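# Carry tube rack through self-closing doors onto the desk

## Task

Move the tube rack from the counter, through the self-closing doors, onto the desk. It must finish upright with every tube fully seated in a hole, and both doors must end up shut. Neither the rack nor any tube may touch the floor. Any number of robots may help. At the end, release the rack and back the robots away. No robot may fall over or finish leaning.

## Robot and tools

ROBOTS. There are three identical Hello Robot Stretch 3 units: r1, r2 and r3. Each has a differential-drive base with two wheels and a passive rear caster, so it cannot move sideways. A lift slides up and down a mast, and a telescoping arm reaches out to the robot's right. To move the gripper forward or back, you drive the base. The footprint is 0.33 m long and 0.34 m wide. A spin in place pivots about the point midway between the drive wheels, which sits 0.05 m behind the front edge. With the arm retracted and the wrist folded, the wrist pokes up to 0.06 m beyond the right side, and a spin sweeps a radius of 0.28 m. An unfolded, level gripper reaches beyond that radius.

FRAMES. Every robot reports in its own frames. Its base frame sits on the floor between the drive wheels, with x forward, y left and z up. The odometry frame is where the base frame was when the scene began. hand_pose is given in the base frame, at the point where the closed fingertips meet. With all wrist joints at 0, that frame's x points up, its y points back along the arm toward the mast, and its z points toward the robot's rear. Only images, lidar_m, wrist_depth_mm and head_depth_mm show where robots are relative to each other. Camera calibration (K, distortion, T_world_to_cam) is supplied per camera, where world means that robot's base frame. The poses are slightly uncertain, and the error is larger for the wrist camera when the arm is extended.

execute_actions. Argument actions is a list with either one action or none. An empty list just returns state and images. An action is an object keyed by robot name. Each robot's entry can hold:
- base: exactly one of two commands. translate_m is a straight-line offset in metres from where the base was in the last reported state, forward positive, range -1 to 1. rotate_rad is a turn in place in radians, counter-clockwise seen from above positive, range -3.2 to 3.2.
- joints: absolute targets by name. lift_m is 0 to 1.1 m (arm height). arm_m is 0 to 0.52 m (extension). wrist_yaw_rad is -1.345 to 4.42: 0 aligns the gripper with the arm, positive swings it toward the front, and 3.0 folds it over the base. wrist_pitch_rad is -1.57 to 0.451: 0 is level, and negative tips the fingertips down. wrist_roll_rad is -2.911 to 2.911, with 0 meaning the fingers are side by side and level. gripper_m is -0.089 to 0.179, where larger is wider. The true fingertip gap is smaller: by 0.007 when nearly shut, by 0.025 when fully open, and it is zero below 0.007. head_pan_rad is -3.953 to 1.73: 0 faces forward, positive turns left, and -1.57 faces along the arm. head_tilt_rad is -1.53 to 0.419, with negative looking down.
- contact_limits: {"arm_m": effort percent, 1 to 100}. The arm stops with contact_stop when its effort hits that level. Lower values are gentler, but a very low value stops the arm at once.
All motions begin together; no action runs beyond 15 s. Anything left out may still be driving toward its previous target. cameras is an optional list of camera names such as r2_wrist_camera, or "all". Null or missing means all, and [] means none. An unknown key or an out-of-range value rejects the whole call. If a result reports a stop, the remaining calls in that same reply are skipped.

wait: seconds from 0 to 10. It returns state and images without commanding anything. zoom_image: camera plus region [x0, y0, x1, y1] in pixels of that camera's latest full image, at most 504 by 504. finished_scene: scene is the current scene's number. Call it only when the goal holds and will stay holding, because it cannot be reversed.

RESULTS. base_status and joint_status report how each commanded motion ended. done for the base means the wheels turned the commanded amount, even if they slipped. off_target means it stopped short and may still be pushing. After contact_stop, time_out or torque_fault, the old target is dropped. A lift or arm that hits something firmly stops and goes slack until you command it again. A loaded slack lift can sag. The wrist, head and base have no contact stop and will keep pushing. A wrist servo pushed hard for several seconds switches off for 10 s (torque_fault). on_its_own describes uncommanded joints; its "held at" is the held target, not the actual position. motor_effort is a percentage, positive toward higher joint values, with the peak in brackets; readings are noisy and biased. Positive wheel effort pushes forward. lidar_m gives 12 distances in 30-degree sectors, starting straight ahead and going counter-clockwise (4th left, 7th behind, 10th right). It scans a plane 0.17 m above the floor, so it sees table legs rather than tops, and it ignores clear objects. wrist_depth_mm (45 to 1000) and head_depth_mm (280 to 4000, image sideways) are 7 by 7 grids of median depths, read from the top left. base_odometry counts wheel turns only. turned_by_wheels and turned_by_imu give the turn since the last result. base_tilt is in degrees, forward and right positive, with a fixed offset of up to about 4.

SPEED. The base moves fast (0.30 m/s, 1.9 rad/s) only when stowed: lift_m under 0.30, arm_m under 0.03 and wrist_yaw_rad over 2.54. Otherwise it is capped at 0.10 m/s and 0.63 rad/s.

GRIPPER. To grip, command a value below the object's width; lower values squeeze harder, but the stall guard eases off and objects may slip. To release, open at least 0.02 past where contact occurred. Neither the reading nor done proves that anything is held.

SAFETY. Fold or unfold the wrist only with lift_m between 0.32 and 0.95, wrist_pitch_rad -0.4 and roll near 0. Once folded, the lift may drop to 0.25. With yaw below -0.4, keep pitch at -0.5 or lower. Arm pushes against something rigid with the gripper above about 0.45 m can tip the robot, and a second push after a contact stop is worse. Driving while gripping or hooking something fixed, or snagging furniture, especially when reversing, can also tip it. If that happens, reverse in small steps, free the gripper, and lower the lift to about 0.2. Never let bases touch: any further drive after contact presses hard and can end the run. Robots travel slightly different distances (up to 2.5 cm per metre), which strains a jointly carried load. Avoid drops, slams and hard shoves. Loose objects may occasionally get nudged by outside forces. The world keeps running while you compose replies.

Each tool is called after "Request:" as name(argument=value, ...), one argument or row to a line, values as JSON.

## Session

Request:
execute_actions(
  actions=[],
)

Scene clock: 0.00 s.
r1.base_odometry: x=+0.000 y=+0.000 heading=+0.000 (m, m, rad; r1's odometry frame)
r1.turned_by_wheels: +0.000 (rad since the last result)
r1.turned_by_imu: +0.000 (rad since the last result)
r1.base_tilt: forward=+0.2 right=+0.1 (deg)
r1.lidar_m: 1.21 1.18 1.24 0.96 0.95 0.99 1.40 1.47 3.01 2.36 2.21 1.61
r1.head_depth_mm: 1608 1625 1619 1624 1633 1649 1641 / 1496 1494 1514 1512 1513 1516 1529 / 1386 1405 1395 1411 1415 1417 1416 / 1300 1309 1318 1312 1319 1318 1319 / 1223 1230 1231 1236 1240 1237 1247 / 1159 1158 1160 1164 1169 1167 1174 / 1095 1099 1103 1100 1105 1107 1109
r1.base_status: not commanded
r1.joint_positions: lift_m=+0.424 arm_m=-0.001 wrist_yaw_rad=+3.055 wrist_pitch_rad=-0.488 wrist_roll_rad=+0.016 gripper_m=+0.037 head_pan_rad=-0.016 head_tilt_rad=-0.001
r1.joint_status: not commanded
r1.motor_effort: left_wheel=+0 right_wheel=+1 lift_m=+39 arm_m=+0 wrist_yaw_rad=+0 wrist_pitch_rad=+6 wrist_roll_rad=+0 gripper_m=-1 head_pan_rad=+0 head_tilt_rad=+3 (%)
r1.hand_pose: x=-0.0026 y=+0.0699 z=+0.4214 quat_wxyz=(+0.202, +0.698, +0.139, +0.673) (m; r1's base frame)
r1.wrist_depth_mm: 743 808 980 - - - - / 777 870 - - - - - / 866 947 - - - - - / 881 887 907 885 880 871 873 / 738 745 733 741 766 742 740 / 665 637 665 644 636 627 641 / 564 579 - - 565 560 556
r2.base_odometry: x=+0.000 y=+0.000 heading=+0.000 (m, m, rad; r2's odometry frame)
r2.turned_by_wheels: +0.000 (rad since the last result)
r2.turned_by_imu: +0.000 (rad since the last result)
r2.base_tilt: forward=+1.1 right=+1.3 (deg)
r2.lidar_m: 1.36 2.96 2.88 2.39 2.38 1.38 1.15 1.74 0.92 0.76 0.76 0.85
r2.head_depth_mm: 1126 1135 1143 1149 1153 1167 1178 / 1310 1327 1338 1347 1357 1369 1380 / 1576 1598 1612 1629 1636 1653 1674 / 1876 1999 2028 2045 2059 2095 2112 / 2062 2643 2732 2765 2803 2828 2460 / 2050 2844 2910 2886 2883 2884 2498 / 2033 2802 2799 2790 2829 2786 2486
r2.base_status: not commanded
r2.joint_positions: lift_m=+0.595 arm_m=+0.003 wrist_yaw_rad=+2.979 wrist_pitch_rad=-0.440 wrist_roll_rad=+0.018 gripper_m=+0.037 head_pan_rad=-0.018 head_tilt_rad=-0.007
r2.joint_status: not commanded
r2.motor_effort: left_wheel=+0 right_wheel=+1 lift_m=+26 arm_m=+0 wrist_yaw_rad=+0 wrist_pitch_rad=+7 wrist_roll_rad=+0 gripper_m=+0 head_pan_rad=+0 head_tilt_rad=+2 (%)
r2.hand_pose: x=+0.0145 y=+0.0712 z=+0.6030 quat_wxyz=(+0.211, +0.706, +0.096, +0.669) (m; r2's base frame)
r2.wrist_depth_mm: - - - - - - - / - - - - - - - / - - - - - - - / - - - - - - - / - - - 996 - 971 - / 829 821 - 820 806 830 833 / 713 714 707 720 725 712 711
r3.base_odometry: x=+0.000 y=+0.000 heading=+0.000 (m, m, rad; r3's odometry frame)
r3.turned_by_wheels: +0.000 (rad since the last result)
r3.turned_by_imu: +0.000 (rad since the last result)
r3.base_tilt: forward=+1.8 right=-0.8 (deg)
r3.lidar_m: 1.98 1.98 2.30 2.81 2.55 1.38 1.16 1.16 1.31 1.95 1.50 2.01
r3.head_depth_mm: 1929 2217 2253 2215 2255 2276 2208 / 1945 2134 2164 2164 2172 2156 2201 / 1951 2104 2084 2083 2078 2084 2116 / 1978 2046 2019 2045 2039 2067 2028 / 1932 1967 1980 2001 1983 1976 1993 / 1893 1929 1899 1900 1912 1914 1920 / 1845 1855 1857 1871 1858 1864 1859
r3.base_status: not commanded
r3.joint_positions: lift_m=+0.560 arm_m=+0.000 wrist_yaw_rad=+3.080 wrist_pitch_rad=-0.344 wrist_roll_rad=+0.014 gripper_m=+0.037 head_pan_rad=+0.010 head_tilt_rad=-0.020
r3.joint_status: not commanded
r3.motor_effort: left_wheel=+0 right_wheel=+1 lift_m=+25 arm_m=+0 wrist_yaw_rad=+1 wrist_pitch_rad=+5 wrist_roll_rad=+0 gripper_m=+0 head_pan_rad=+0 head_tilt_rad=+2 (%)
r3.hand_pose: x=-0.0068 y=+0.0874 z=+0.5895 quat_wxyz=(+0.143, +0.705, +0.098, +0.688) (m; r3's base frame)
r3.wrist_depth_mm: - - - - - - - / - - - - - - - / - - - - - - - / - - - - - - - / - - - - - - - / 888 904 890 871 - 851 850 / 771 767 - 740 741 734 729
pictures: r1_head_camera (sideways: a quarter turn clockwise sets it upright), r1_nav_camera (sideways: a quarter turn counterclockwise sets it upright), r1_wrist_camera, r2_head_camera (sideways: a quarter turn clockwise sets it upright), r2_nav_camera (sideways: a quarter turn counterclockwise sets it upright), r2_wrist_camera, r3_head_camera (sideways: a quarter turn clockwise sets it upright), r3_nav_camera (sideways: a quarter turn counterclockwise sets it upright), r3_wrist_camera
Images, in order (width x height): r1_head_camera 896x504, r1_nav_camera 672x504, r1_wrist_camera 644x364, r2_head_camera 896x504, r2_nav_camera 672x504, r2_wrist_camera 644x364, r3_head_camera 896x504, r3_nav_camera 672x504, r3_wrist_camera 644x364.

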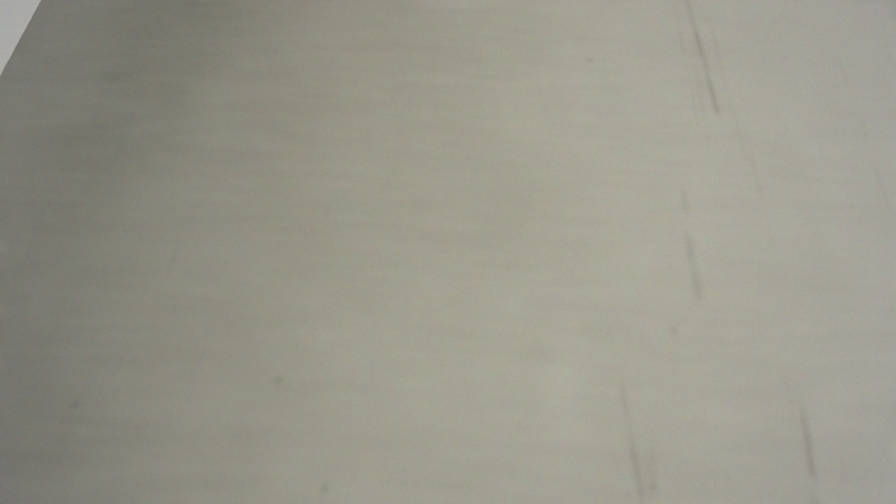

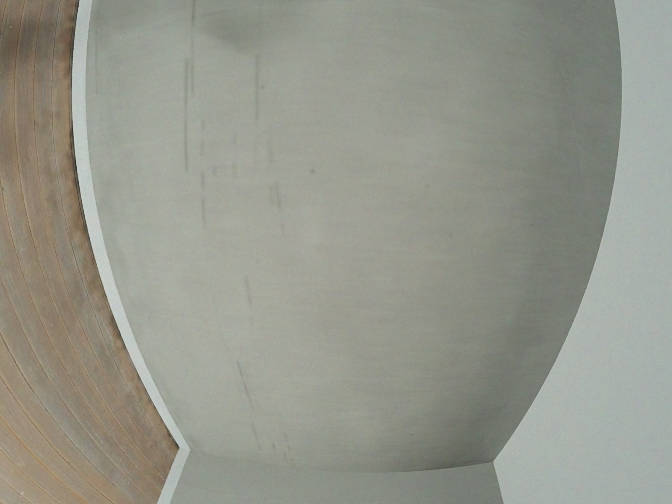

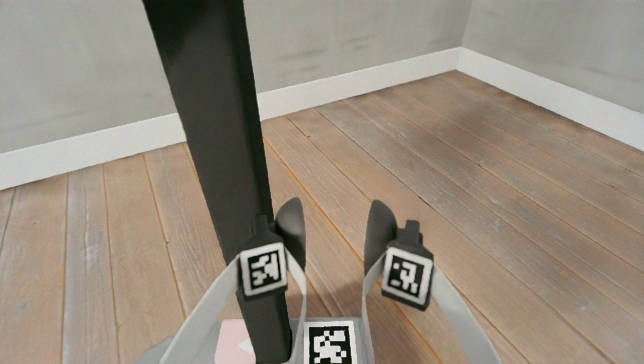

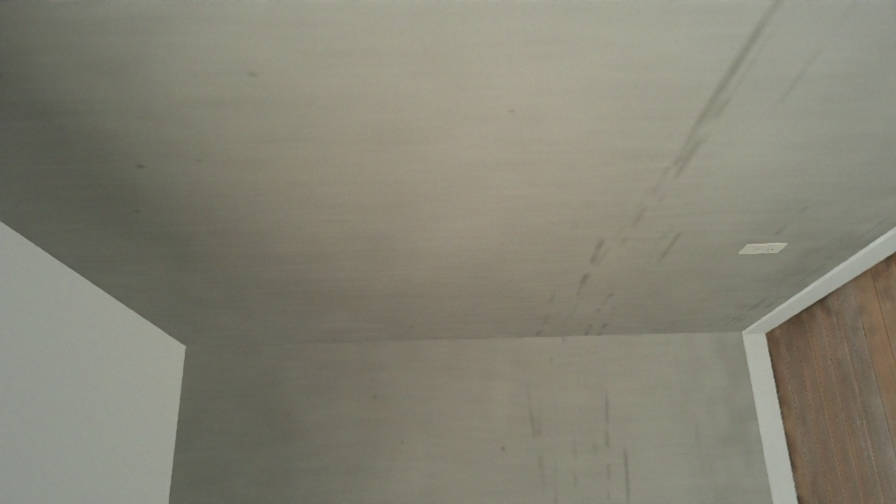

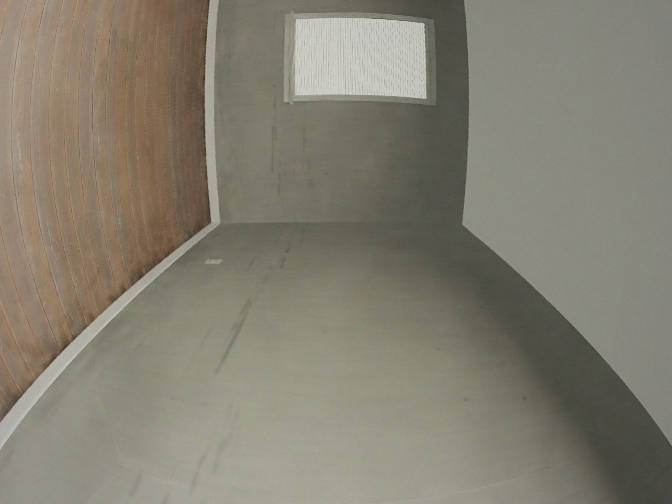

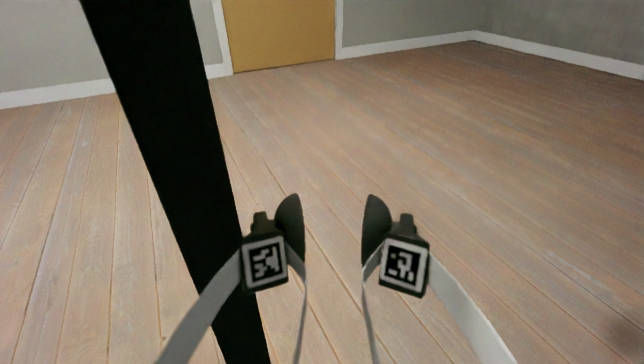

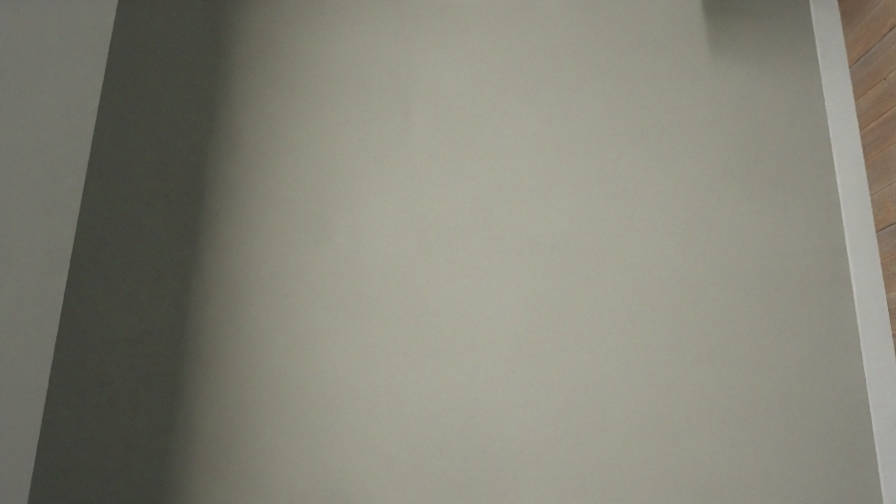

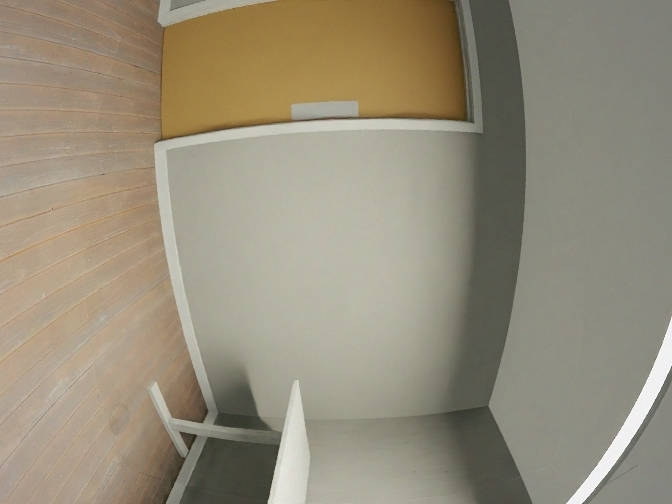

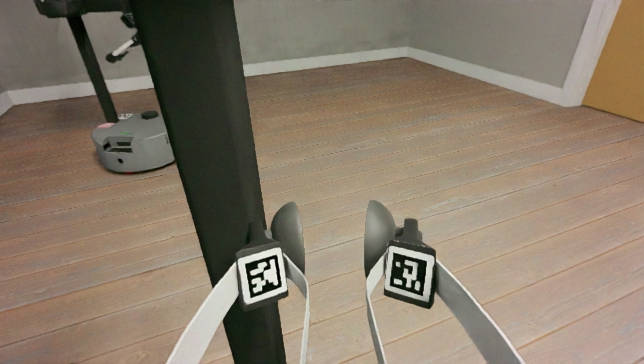

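Request:
execute_actions(
  actions=[
    {"r1":{"joints":{"head_pan_rad":-2.3,"head_tilt_rad":-0.4,"lift_m":0.28}},"r2":{"joints":{"head_pan_rad":1.7,"head_tilt_rad":-0.4,"lift_m":0.28}},"r3":{"joints":{"head_pan_rad":-1.1,"head_tilt_rad":-0.4,"lift_m":0.28}}},
  ],
  cameras=["r1_nav_camera","r2_nav_camera","r3_nav_camera","r3_head_camera"],
)

Scene clock: 7.70 s.
r1.base_odometry: x=+0.000 y=+0.000 heading=+0.000 (m, m, rad; r1's odometry frame)
r1.turned_by_wheels: +0.000 (rad since the last result)
r1.turned_by_imu: +0.002 (rad since the last result)
r1.base_tilt: forward=+0.1 right=+0.1 (deg)
r1.lidar_m: 1.21 1.18 1.24 0.96 0.95 0.98 1.40 1.48 3.04 2.36 2.21 1.61
r1.head_depth_mm: 2970 3166 3363 3487 2442 1803 1435 / 3096 3196 3404 3198 1752 1709 1428 / 3189 3370 3658 3642 2289 1733 1421 / 3316 3572 3805 3488 2338 1755 1405 / 3456 3662 3909 3573 2332 1756 1407 / 3443 3693 - 3417 2299 1743 1396 / 2996 3163 3369 3360 2314 1728 1378
r1.base_status: not commanded
r1.joint_positions: lift_m=+0.280 arm_m=-0.001 wrist_yaw_rad=+3.055 wrist_pitch_rad=-0.488 wrist_roll_rad=+0.016 gripper_m=+0.037 head_pan_rad=-2.293 head_tilt_rad=-0.395
r1.joint_status: all done
r1.motor_effort: left_wheel=-1(0) right_wheel=+1(1) lift_m=+25(32) arm_m=+1(0) wrist_yaw_rad=-1(2) wrist_pitch_rad=+6(6) wrist_roll_rad=-1(0) gripper_m=-1(0) head_pan_rad=-4(52) head_tilt_rad=-2(30) (%)
r1.hand_pose: x=-0.0026 y=+0.0699 z=+0.2778 quat_wxyz=(+0.202, +0.698, +0.140, +0.673) (m; r1's base frame)
r1.wrist_depth_mm: 749 806 980 - - - 989 / 801 873 - - - - 971 / 823 826 - 809 788 805 788 / 651 651 657 651 653 652 651 / 549 549 555 560 565 539 543 / 477 - - - - 471 470 / - - - - 415 411 408
r2.base_odometry: x=+0.000 y=+0.000 heading=+0.000 (m, m, rad; r2's odometry frame)
r2.turned_by_wheels: +0.000 (rad since the last result)
r2.turned_by_imu: +0.000 (rad since the last result)
r2.base_tilt: forward=+1.1 right=+1.3 (deg)
r2.lidar_m: 1.37 2.97 2.88 2.39 2.38 1.39 1.15 1.75 0.92 0.76 0.76 0.85
r2.head_depth_mm: 2284 2436 2605 2809 2367 1813 1476 / 2221 2371 2557 2720 2364 1817 1477 / 2178 2323 2485 2641 2371 1811 1475 / 2127 2259 2403 2593 2379 1839 1478 / 2098 2201 2383 2525 2367 1826 1483 / 2045 2152 2306 2468 2387 1831 1480 / 1999 2122 2256 2423 2410 1880 -
r2.base_status: not commanded
r2.joint_positions: lift_m=+0.280 arm_m=+0.003 wrist_yaw_rad=+2.979 wrist_pitch_rad=-0.441 wrist_roll_rad=+0.018 gripper_m=+0.037 head_pan_rad=+1.693 head_tilt_rad=-0.395
r2.joint_status: all done
r2.motor_effort: left_wheel=+0(0) right_wheel=+1(1) lift_m=+15(21) arm_m=+0(1) wrist_yaw_rad=+0(1) wrist_pitch_rad=+8(8) wrist_roll_rad=+0(0) gripper_m=-1(0) head_pan_rad=+4(56) head_tilt_rad=-1(26) (%)
r2.hand_pose: x=+0.0145 y=+0.0710 z=+0.2881 quat_wxyz=(+0.211, +0.706, +0.096, +0.669) (m; r2's base frame)
r2.wrist_depth_mm: - - - - - - - / - - - - - - - / 889 878 887 880 883 881 875 / 687 696 678 684 678 682 679 / 566 560 - 553 576 550 557 / 475 489 - - 456 463 468 / - - - - 405 406 408
r3.base_odometry: x=+0.000 y=+0.000 heading=+0.000 (m, m, rad; r3's odometry frame)
r3.turned_by_wheels: +0.000 (rad since the last result)
r3.turned_by_imu: +0.001 (rad since the last result)
r3.base_tilt: forward=+1.7 right=-0.7 (deg)
r3.lidar_m: 1.98 1.97 2.29 2.80 2.56 1.38 1.16 1.16 1.30 1.95 1.50 2.01
r3.head_depth_mm: 1607 1724 1830 1954 2113 1796 1457 / 1634 1758 1845 2029 2140 1817 1443 / 1682 1794 1822 1616 2160 1784 1441 / 1707 1824 1840 2132 2219 1816 1451 / 1752 1862 1839 2157 2287 1799 1442 / 1771 1883 1827 2216 2314 1791 1438 / 1822 1932 1825 2263 2376 1800 1437
r3.base_status: not commanded
r3.joint_positions: lift_m=+0.280 arm_m=+0.000 wrist_yaw_rad=+3.080 wrist_pitch_rad=-0.345 wrist_roll_rad=+0.014 gripper_m=+0.037 head_pan_rad=-1.093 head_tilt_rad=-0.395
r3.joint_status: all done
r3.motor_effort: left_wheel=+0(0) right_wheel=+0(1) lift_m=+22(22) arm_m=+0(0) wrist_yaw_rad=+0(1) wrist_pitch_rad=+5(5) wrist_roll_rad=+0(0) gripper_m=+0(0) head_pan_rad=-4(59) head_tilt_rad=-2(25) (%)
r3.hand_pose: x=-0.0068 y=+0.0873 z=+0.3095 quat_wxyz=(+0.144, +0.705, +0.099, +0.688) (m; r3's base frame)
r3.wrist_depth_mm: - - - - - - - / - - - - - - - / - - - - - - 996 / 815 809 - 794 784 770 762 / 649 643 - 622 649 610 608 / 533 533 534 527 - 518 510 / 461 - - - 452 445 440
pictures: r1_nav_camera (sideways: a quarter turn counterclockwise sets it upright), r2_nav_camera (sideways: a quarter turn counterclockwise sets it upright), r3_head_camera (sideways: a quarter turn clockwise sets it upright), r3_nav_camera (sideways: a quarter turn counterclockwise sets it upright)
camera_calibration (this result's frames):
r1_nav_camera: T_world_to_cam=[[-0.246598, -0.339137, 0.907841, -1.14016], [-0.783776, 0.620753, 0.0189926, 0.0349305], [-0.569986, -0.706861, -0.418884, 0.506881], [0, 0, 0, 1]] pos_world=[0.0351318, -0.0500584, 1.24674]
r2_nav_camera: T_world_to_cam=[[-0.0525387, 0.378782, 0.923994, -1.1585], [0.995143, 0.0969938, 0.0168227, 0.0212772], [-0.0832495, 0.920389, -0.382038, 0.458992], [0, 0, 0, 1]] pos_world=[-0.0438292, 0.014304, 1.24544]
r3_head_camera: T_world_to_cam=[[-0.205027, 0.355501, -0.911912, 1.20958], [0.860105, 0.510088, 0.00547455, -0.007646], [0.467101, -0.783217, -0.41035, 0.488065], [0, 0, 0, 1]] pos_world=[0.0265961, -0.0438447, 1.30335]
r3_nav_camera: T_world_to_cam=[[0.162092, -0.406221, 0.899283, -1.12766], [-0.880389, -0.471151, -0.054141, 0.128546], [0.445692, -0.782944, -0.434002, 0.515174], [0, 0, 0, 1]] pos_world=[0.0663455, 0.00583818, 1.24463]
Images, in order (width x height): r1_nav_camera 672x504, r2_nav_camera 672x504, r3_head_camera 896x504, r3_nav_camera 672x504.

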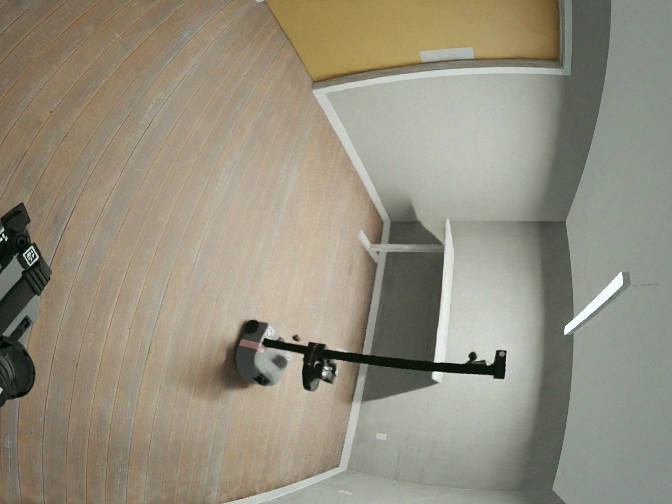

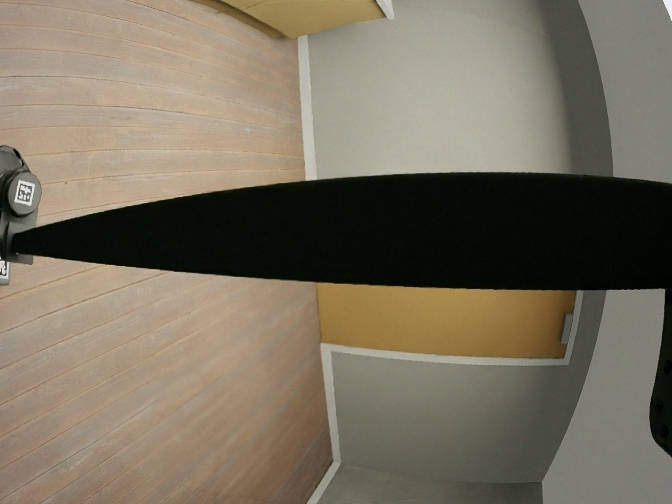

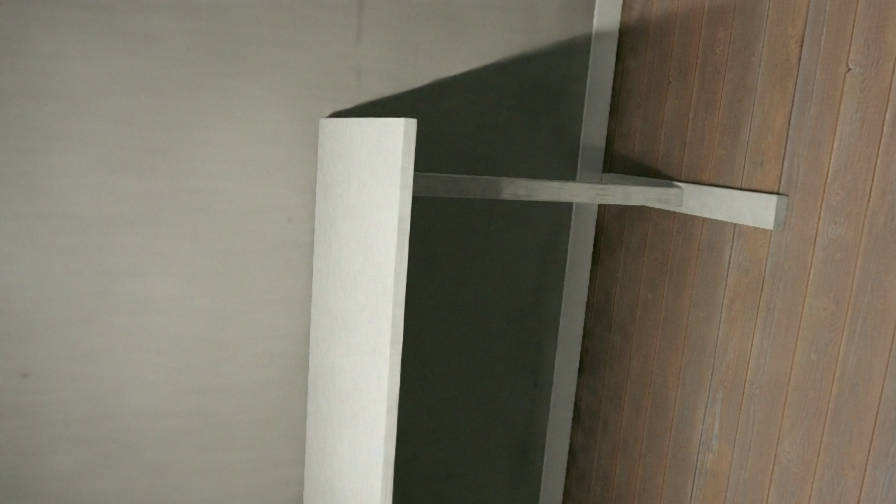

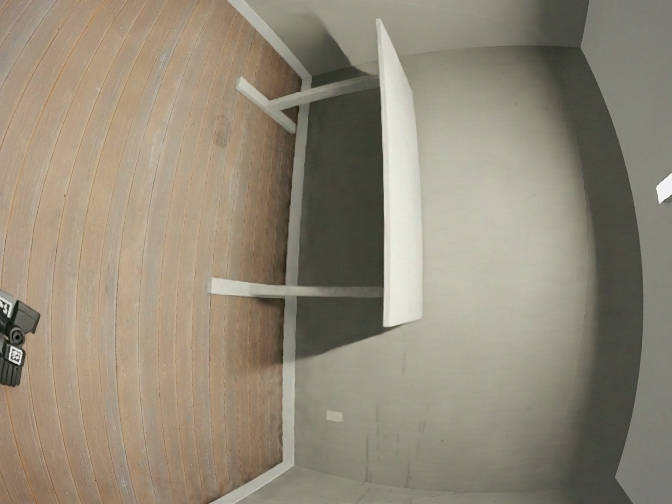

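Request:
execute_actions(
  actions=[
    {"r1":{"base":{"rotate_rad":-1.8},"joints":{"head_pan_rad":0,"head_tilt_rad":-0.6}},"r2":{"base":{"rotate_rad":2.6},"joints":{"head_pan_rad":0,"head_tilt_rad":-0.4}},"r3":{"base":{"rotate_rad":0.71},"joints":{"head_pan_rad":0,"head_tilt_rad":-0.5}}},
  ],
  cameras=["r2_nav_camera","r2_head_camera"],
)

Request:
execute_actions(
  actions=[
    {"r3":{"base":{"translate_m":1},"joints":{"head_pan_rad":-0.38}},"r2":{"base":{"translate_m":0.3},"joints":{"head_pan_rad":0.3}}},
  ],
  cameras=["r2_nav_camera","r2_head_camera","r3_nav_camera"],
)

Scene clock: 21.50 s.
r1.base_odometry: x=+0.000 y=+0.000 heading=-1.800 (m, m, rad; r1's odometry frame)
r1.turned_by_wheels: -1.800 (rad since the last result)
r1.turned_by_imu: -1.777 (rad since the last result)
r1.base_tilt: forward=+0.2 right=+0.1 (deg)
r1.lidar_m: 2.53 2.21 2.05 1.30 1.18 1.18 1.04 0.94 0.94 1.15 1.52 1.62
r1.head_depth_mm: 3269 3695 3567 2478 1864 1507 1265 / 2922 3302 3494 2455 1870 1503 1255 / 2659 2971 3230 2400 1835 1488 1247 / 2463 2728 3001 2372 1822 1474 1245 / 2261 2524 2780 2347 1800 1466 1233 / 2167 2389 2640 2316 1771 1455 1224 / 2038 2220 2450 2280 1766 1445 1210
r1.base_status: done
r1.joint_positions: lift_m=+0.280 arm_m=-0.001 wrist_yaw_rad=+3.055 wrist_pitch_rad=-0.488 wrist_roll_rad=+0.016 gripper_m=+0.037 head_pan_rad=-0.007 head_tilt_rad=-0.593
r1.joint_status: all done
r1.motor_effort: left_wheel=+1(11) right_wheel=+0(4) lift_m=+25(25) arm_m=+0(1) wrist_yaw_rad=+0(1) wrist_pitch_rad=+6(6) wrist_roll_rad=+0(1) gripper_m=-1(0) head_pan_rad=+4(53) head_tilt_rad=-3(23) (%)
r1.hand_pose: x=-0.0026 y=+0.0699 z=+0.2777 quat_wxyz=(+0.202, +0.698, +0.140, +0.673) (m; r1's base frame)
r1.wrist_depth_mm: 933 - - - - - - / 965 - - - - - - / 822 786 - 816 796 810 803 / 651 655 652 641 651 646 642 / 553 552 552 567 568 544 536 / 485 - - - - 469 473 / - - - - 418 411 414
r2.base_odometry: x=+0.000 y=+0.000 heading=+2.600 (m, m, rad; r2's odometry frame)
r2.turned_by_wheels: +2.600 (rad since the last result)
r2.turned_by_imu: +2.618 (rad since the last result)
r2.base_tilt: forward=+1.1 right=+1.3 (deg)
r2.lidar_m: 1.40 1.15 1.78 0.93 0.76 0.76 0.84 1.33 2.96 2.91 2.39 2.38
r2.head_depth_mm: 2204 2279 2430 2558 2376 1820 1478 / 2313 2455 2600 2769 2359 1822 1481 / 2480 2607 2135 2241 2278 1831 1481 / 2461 2606 1902 1924 2112 1826 1488 / 2232 2342 1771 1693 1806 1819 1482 / 2016 2130 1861 1504 1580 1710 1487 / 1846 1927 1869 1353 1429 1515 1487
r2.base_status: done
r2.joint_positions: lift_m=+0.280 arm_m=+0.003 wrist_yaw_rad=+2.979 wrist_pitch_rad=-0.441 wrist_roll_rad=+0.018 gripper_m=+0.037 head_pan_rad=+0.007 head_tilt_rad=-0.396
r2.joint_status: all done
r2.motor_effort: left_wheel=-1(6) right_wheel=+2(8) lift_m=+15(15) arm_m=-1(1) wrist_yaw_rad=+0(0) wrist_pitch_rad=+8(8) wrist_roll_rad=+0(0) gripper_m=+0(0) head_pan_rad=-5(59) head_tilt_rad=-2(1) (%)
r2.hand_pose: x=+0.0145 y=+0.0710 z=+0.2881 quat_wxyz=(+0.211, +0.706, +0.096, +0.669) (m; r2's base frame)
r2.wrist_depth_mm: 588 - 936 - - - - / 618 - - - - - 941 / 629 741 901 886 871 882 855 / 633 692 682 678 685 681 679 / 564 559 - 553 575 560 557 / 477 486 - - 454 473 470 / - - - - 404 406 409
r3.base_odometry: x=+0.000 y=+0.000 heading=+0.710 (m, m, rad; r3's odometry frame)
r3.turned_by_wheels: +0.710 (rad since the last result)
r3.turned_by_imu: +0.699 (rad since the last result)
r3.base_tilt: forward=+1.7 right=-0.8 (deg)
r3.lidar_m: 2.04 2.51 1.61 1.61 1.25 1.16 1.17 1.47 1.50 1.97 2.01 1.97
r3.head_depth_mm: 1679 1812 1945 2078 2080 1624 1337 / 1762 1911 2070 2256 2061 1645 1342 / 1849 2011 2170 2393 2076 1653 1347 / 1920 2075 2280 2472 2078 1638 1341 / 2004 2142 2363 2557 2061 1618 1343 / 2018 2205 2425 2620 2074 1619 1335 / 2131 2300 2555 2697 2048 1643 1342
r3.base_status: done
r3.joint_positions: lift_m=+0.280 arm_m=+0.000 wrist_yaw_rad=+3.080 wrist_pitch_rad=-0.345 wrist_roll_rad=+0.014 gripper_m=+0.037 head_pan_rad=-0.007 head_tilt_rad=-0.494
r3.joint_status: all done
r3.motor_effort: left_wheel=-2(9) right_wheel=+3(12) lift_m=+22(22) arm_m=+1(0) wrist_yaw_rad=+1(1) wrist_pitch_rad=+5(5) wrist_roll_rad=+0(0) gripper_m=+0(0) head_pan_rad=+5(57) head_tilt_rad=-3(12) (%)
r3.hand_pose: x=-0.0068 y=+0.0873 z=+0.3095 quat_wxyz=(+0.144, +0.705, +0.099, +0.688) (m; r3's base frame)
r3.wrist_depth_mm: - - - - - - - / - - - - - - - / - - - - - - 993 / 807 819 - 788 773 764 764 / 644 645 - 629 640 611 612 / 542 532 533 523 - 518 515 / 467 - - - 447 444 441
pictures: r2_head_camera (sideways: a quarter turn clockwise sets it upright), r2_nav_camera (sideways: a quarter turn counterclockwise sets it upright)
camera_calibration (this result's frames):
r2_head_camera: T_world_to_cam=[[-0.368544, 0.0234989, -0.929313, 1.23284], [0.0280947, 0.999505, 0.0141321, -0.0185982], [0.929185, -0.0209005, -0.369022, 0.428594], [0, 0, 0, 1]] pos_world=[0.0566363, -0.0014237, 1.30412]
r2_nav_camera: T_world_to_cam=[[0.38306, 0.00877738, 0.923682, -1.16075], [-0.0177068, -0.999701, 0.016843, 0.0274292], [0.923554, -0.0228074, -0.38279, 0.45383], [0, 0, 0, 1]] pos_world=[0.0259872, 0.0479601, 1.24543]
Images, in order (width x height): r2_head_camera 896x504, r2_nav_camera 672x504.

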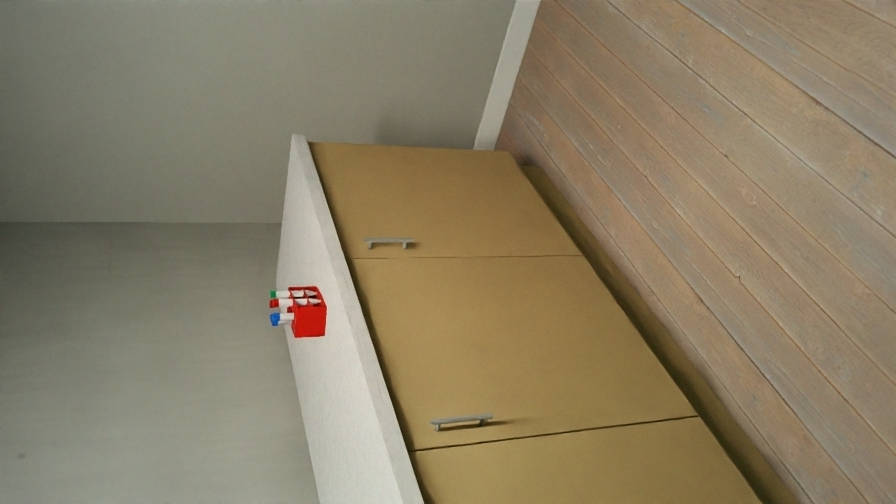

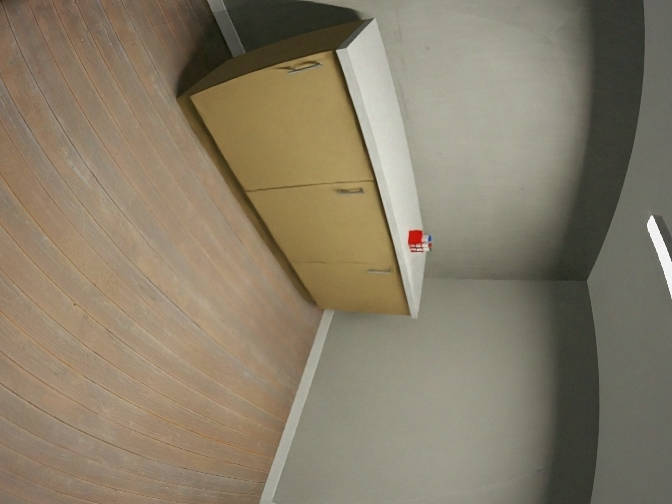

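Scene clock: 26.53 s.
r1.base_odometry: x=+0.000 y=+0.000 heading=-1.800 (m, m, rad; r1's odometry frame)
r1.turned_by_wheels: +0.000 (rad since the last result)
r1.turned_by_imu: +0.001 (rad since the last result)
r1.base_tilt: forward=+0.2 right=+0.2 (deg)
r1.lidar_m: 1.53 2.21 2.05 1.31 1.18 1.18 1.04 0.94 0.95 1.15 2.25 3.52
r1.head_depth_mm: 3246 3634 3624 2488 1885 1512 1260 / 2936 3297 3510 2333 1861 1504 1253 / 2543 2943 3194 1868 1830 1486 1247 / 2474 2753 3046 2354 1831 1478 1240 / 2264 2501 2815 2324 1804 1466 1230 / 2184 2398 2679 2329 1787 1446 1228 / 2052 2229 2469 2306 1764 1433 1214
r1.base_status: not commanded
r1.joint_positions: lift_m=+0.280 arm_m=-0.001 wrist_yaw_rad=+3.055 wrist_pitch_rad=-0.488 wrist_roll_rad=+0.016 gripper_m=+0.037 head_pan_rad=-0.007 head_tilt_rad=-0.593
r1.joint_status: not commanded
r1.motor_effort: left_wheel=+2(1) right_wheel=-1(1) lift_m=+25(25) arm_m=+0(0) wrist_yaw_rad=+0(1) wrist_pitch_rad=+6(6) wrist_roll_rad=-1(0) gripper_m=+0(0) head_pan_rad=+4(4) head_tilt_rad=-3(3) (%)
r1.hand_pose: x=-0.0026 y=+0.0699 z=+0.2777 quat_wxyz=(+0.202, +0.698, +0.140, +0.673) (m; r1's base frame)
r1.wrist_depth_mm: 931 - - - - - - / 950 - - - - - - / 797 803 - 810 808 813 804 / 675 646 663 664 648 634 648 / 544 550 550 565 559 546 543 / 480 - - - - 464 469 / - - - - 413 416 416
r2.base_odometry: x=-0.257 y=+0.155 heading=+2.600 (m, m, rad; r2's odometry frame)
r2.turned_by_wheels: +0.000 (rad since the last result)
r2.turned_by_imu: +0.001 (rad since the last result)
r2.base_tilt: forward=+1.1 right=+1.3 (deg)
r2.lidar_m: 1.16 0.94 0.94 1.21 0.99 0.99 1.10 1.74 3.15 2.63 2.16 2.15
r2.head_depth_mm: 2034 2211 1833 1555 1716 1820 1480 / 1895 2034 1508 1415 1539 1707 1481 / 1770 1899 1824 1293 1407 1550 1480 / 1671 1763 1802 1197 1286 1398 1474 / 1566 1656 1710 1128 1180 1274 1411 / 1481 1562 1614 1072 1106 1179 1274 / 1407 1481 1548 1045 1025 1095 1169
r2.base_status: done
r2.joint_positions: lift_m=+0.280 arm_m=+0.003 wrist_yaw_rad=+2.979 wrist_pitch_rad=-0.441 wrist_roll_rad=+0.018 gripper_m=+0.037 head_pan_rad=+0.293 head_tilt_rad=-0.396
r2.joint_status: all done
r2.motor_effort: left_wheel=-1(6) right_wheel=+2(7) lift_m=+15(15) arm_m=-1(1) wrist_yaw_rad=+0(0) wrist_pitch_rad=+8(8) wrist_roll_rad=+0(0) gripper_m=-1(0) head_pan_rad=+4(36) head_tilt_rad=-1(1) (%)
r2.hand_pose: x=+0.0145 y=+0.0710 z=+0.2881 quat_wxyz=(+0.211, +0.706, +0.097, +0.669) (m; r2's base frame)
r2.wrist_depth_mm: 753 - - - - - 696 / 794 - - - - 880 757 / 802 873 890 887 896 883 814 / 689 699 692 676 675 683 677 / 564 555 - 555 572 557 550 / 468 493 - - 457 471 468 / - - - - 407 404 405
r3.base_odometry: x=+0.758 y=+0.652 heading=+0.710 (m, m, rad; r3's odometry frame)
r3.turned_by_wheels: +0.000 (rad since the last result)
r3.turned_by_imu: +0.006 (rad since the last result)
r3.base_tilt: forward=+1.7 right=-0.9 (deg)
r3.lidar_m: 1.15 1.33 2.41 2.44 1.75 2.08 2.10 2.03 2.03 1.72 1.14 1.05
r3.head_depth_mm: 865 940 1012 1119 1248 1397 1354 / 883 952 1029 1118 1256 1402 1347 / 944 1029 1115 1222 1350 1478 1333 / 949 1025 1123 1239 1381 1541 1333 / 952 1036 1131 1246 1386 1534 1344 / 960 1042 1140 1257 1396 1529 1344 / 968 1050 1146 1272 1412 1531 1337
r3.base_status: done
r3.joint_positions: lift_m=+0.280 arm_m=+0.000 wrist_yaw_rad=+3.080 wrist_pitch_rad=-0.345 wrist_roll_rad=+0.014 gripper_m=+0.037 head_pan_rad=-0.373 head_tilt_rad=-0.495
r3.joint_status: all done
r3.motor_effort: left_wheel=-1(8) right_wheel=+3(11) lift_m=+23(23) arm_m=+0(0) wrist_yaw_rad=+0(0) wrist_pitch_rad=+5(5) wrist_roll_rad=+0(0) gripper_m=+0(0) head_pan_rad=-4(36) head_tilt_rad=-1(2) (%)
r3.hand_pose: x=-0.0068 y=+0.0873 z=+0.3095 quat_wxyz=(+0.144, +0.705, +0.099, +0.688) (m; r3's base frame)
r3.wrist_depth_mm: - - - - - - - / - - - - - - - / - - - - - - 977 / 818 819 - 793 764 754 746 / 649 645 - 622 645 617 614 / 540 536 534 526 - 517 505 / 466 - - - 443 443 444
pictures: r2_head_camera (sideways: a quarter turn clockwise sets it upright), r2_nav_camera (sideways: a quarter turn counterclockwise sets it upright), r3_nav_camera (sideways: a quarter turn counterclockwise sets it upright)
camera_calibration (this result's frames):
r2_head_camera: T_world_to_cam=[[-0.360578, -0.0814876, -0.929163, 1.2326], [-0.254883, 0.966869, 0.0141177, -0.0168532], [0.897228, 0.241919, -0.369402, 0.429283], [0, 0, 0, 1]] pos_world=[0.0549878, 0.0128847, 1.3041]
r2_nav_camera: T_world_to_cam=[[0.365401, 0.116547, 0.923525, -1.16044], [0.264917, -0.964124, 0.0168531, 0.025692], [0.892357, 0.2385, -0.383167, 0.454511], [0, 0, 0, 1]] pos_world=[0.0116341, 0.051615, 1.24542]
r3_nav_camera: T_world_to_cam=[[0.471228, -0.230463, 0.85137, -1.06705], [-0.356406, -0.932698, -0.0552102, 0.126734], [0.806796, -0.277417, -0.521652, 0.627018], [0, 0, 0, 1]] pos_world=[0.0421173, 0.0462346, 1.24254]
Images, in order (width x height): r2_head_camera 896x504, r2_nav_camera 672x504, r3_nav_camera 672x504.

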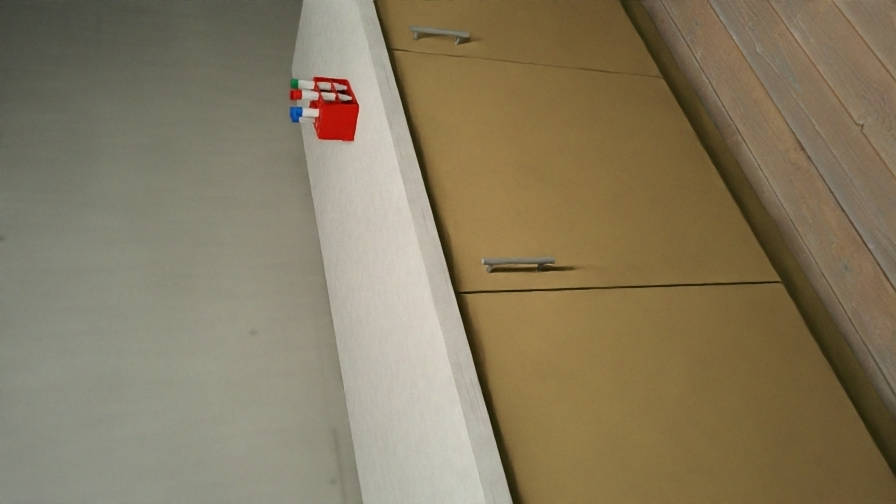

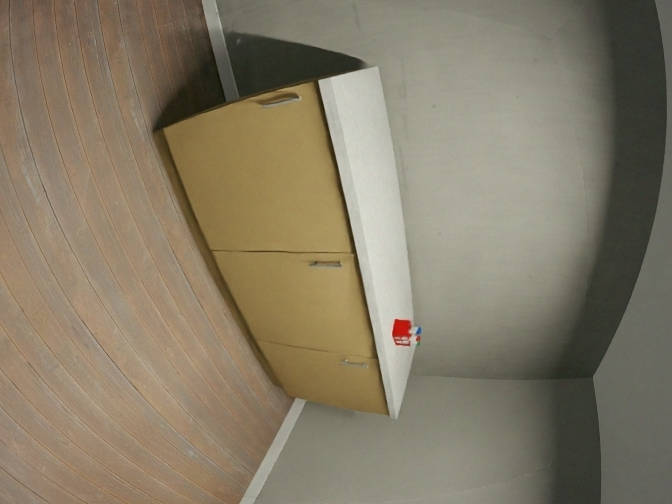

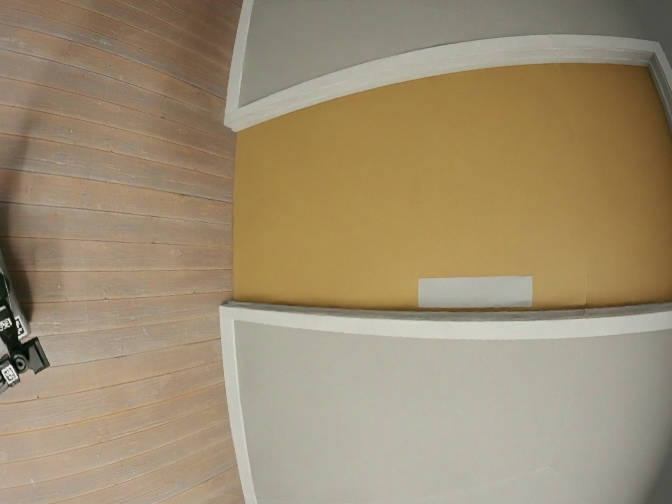

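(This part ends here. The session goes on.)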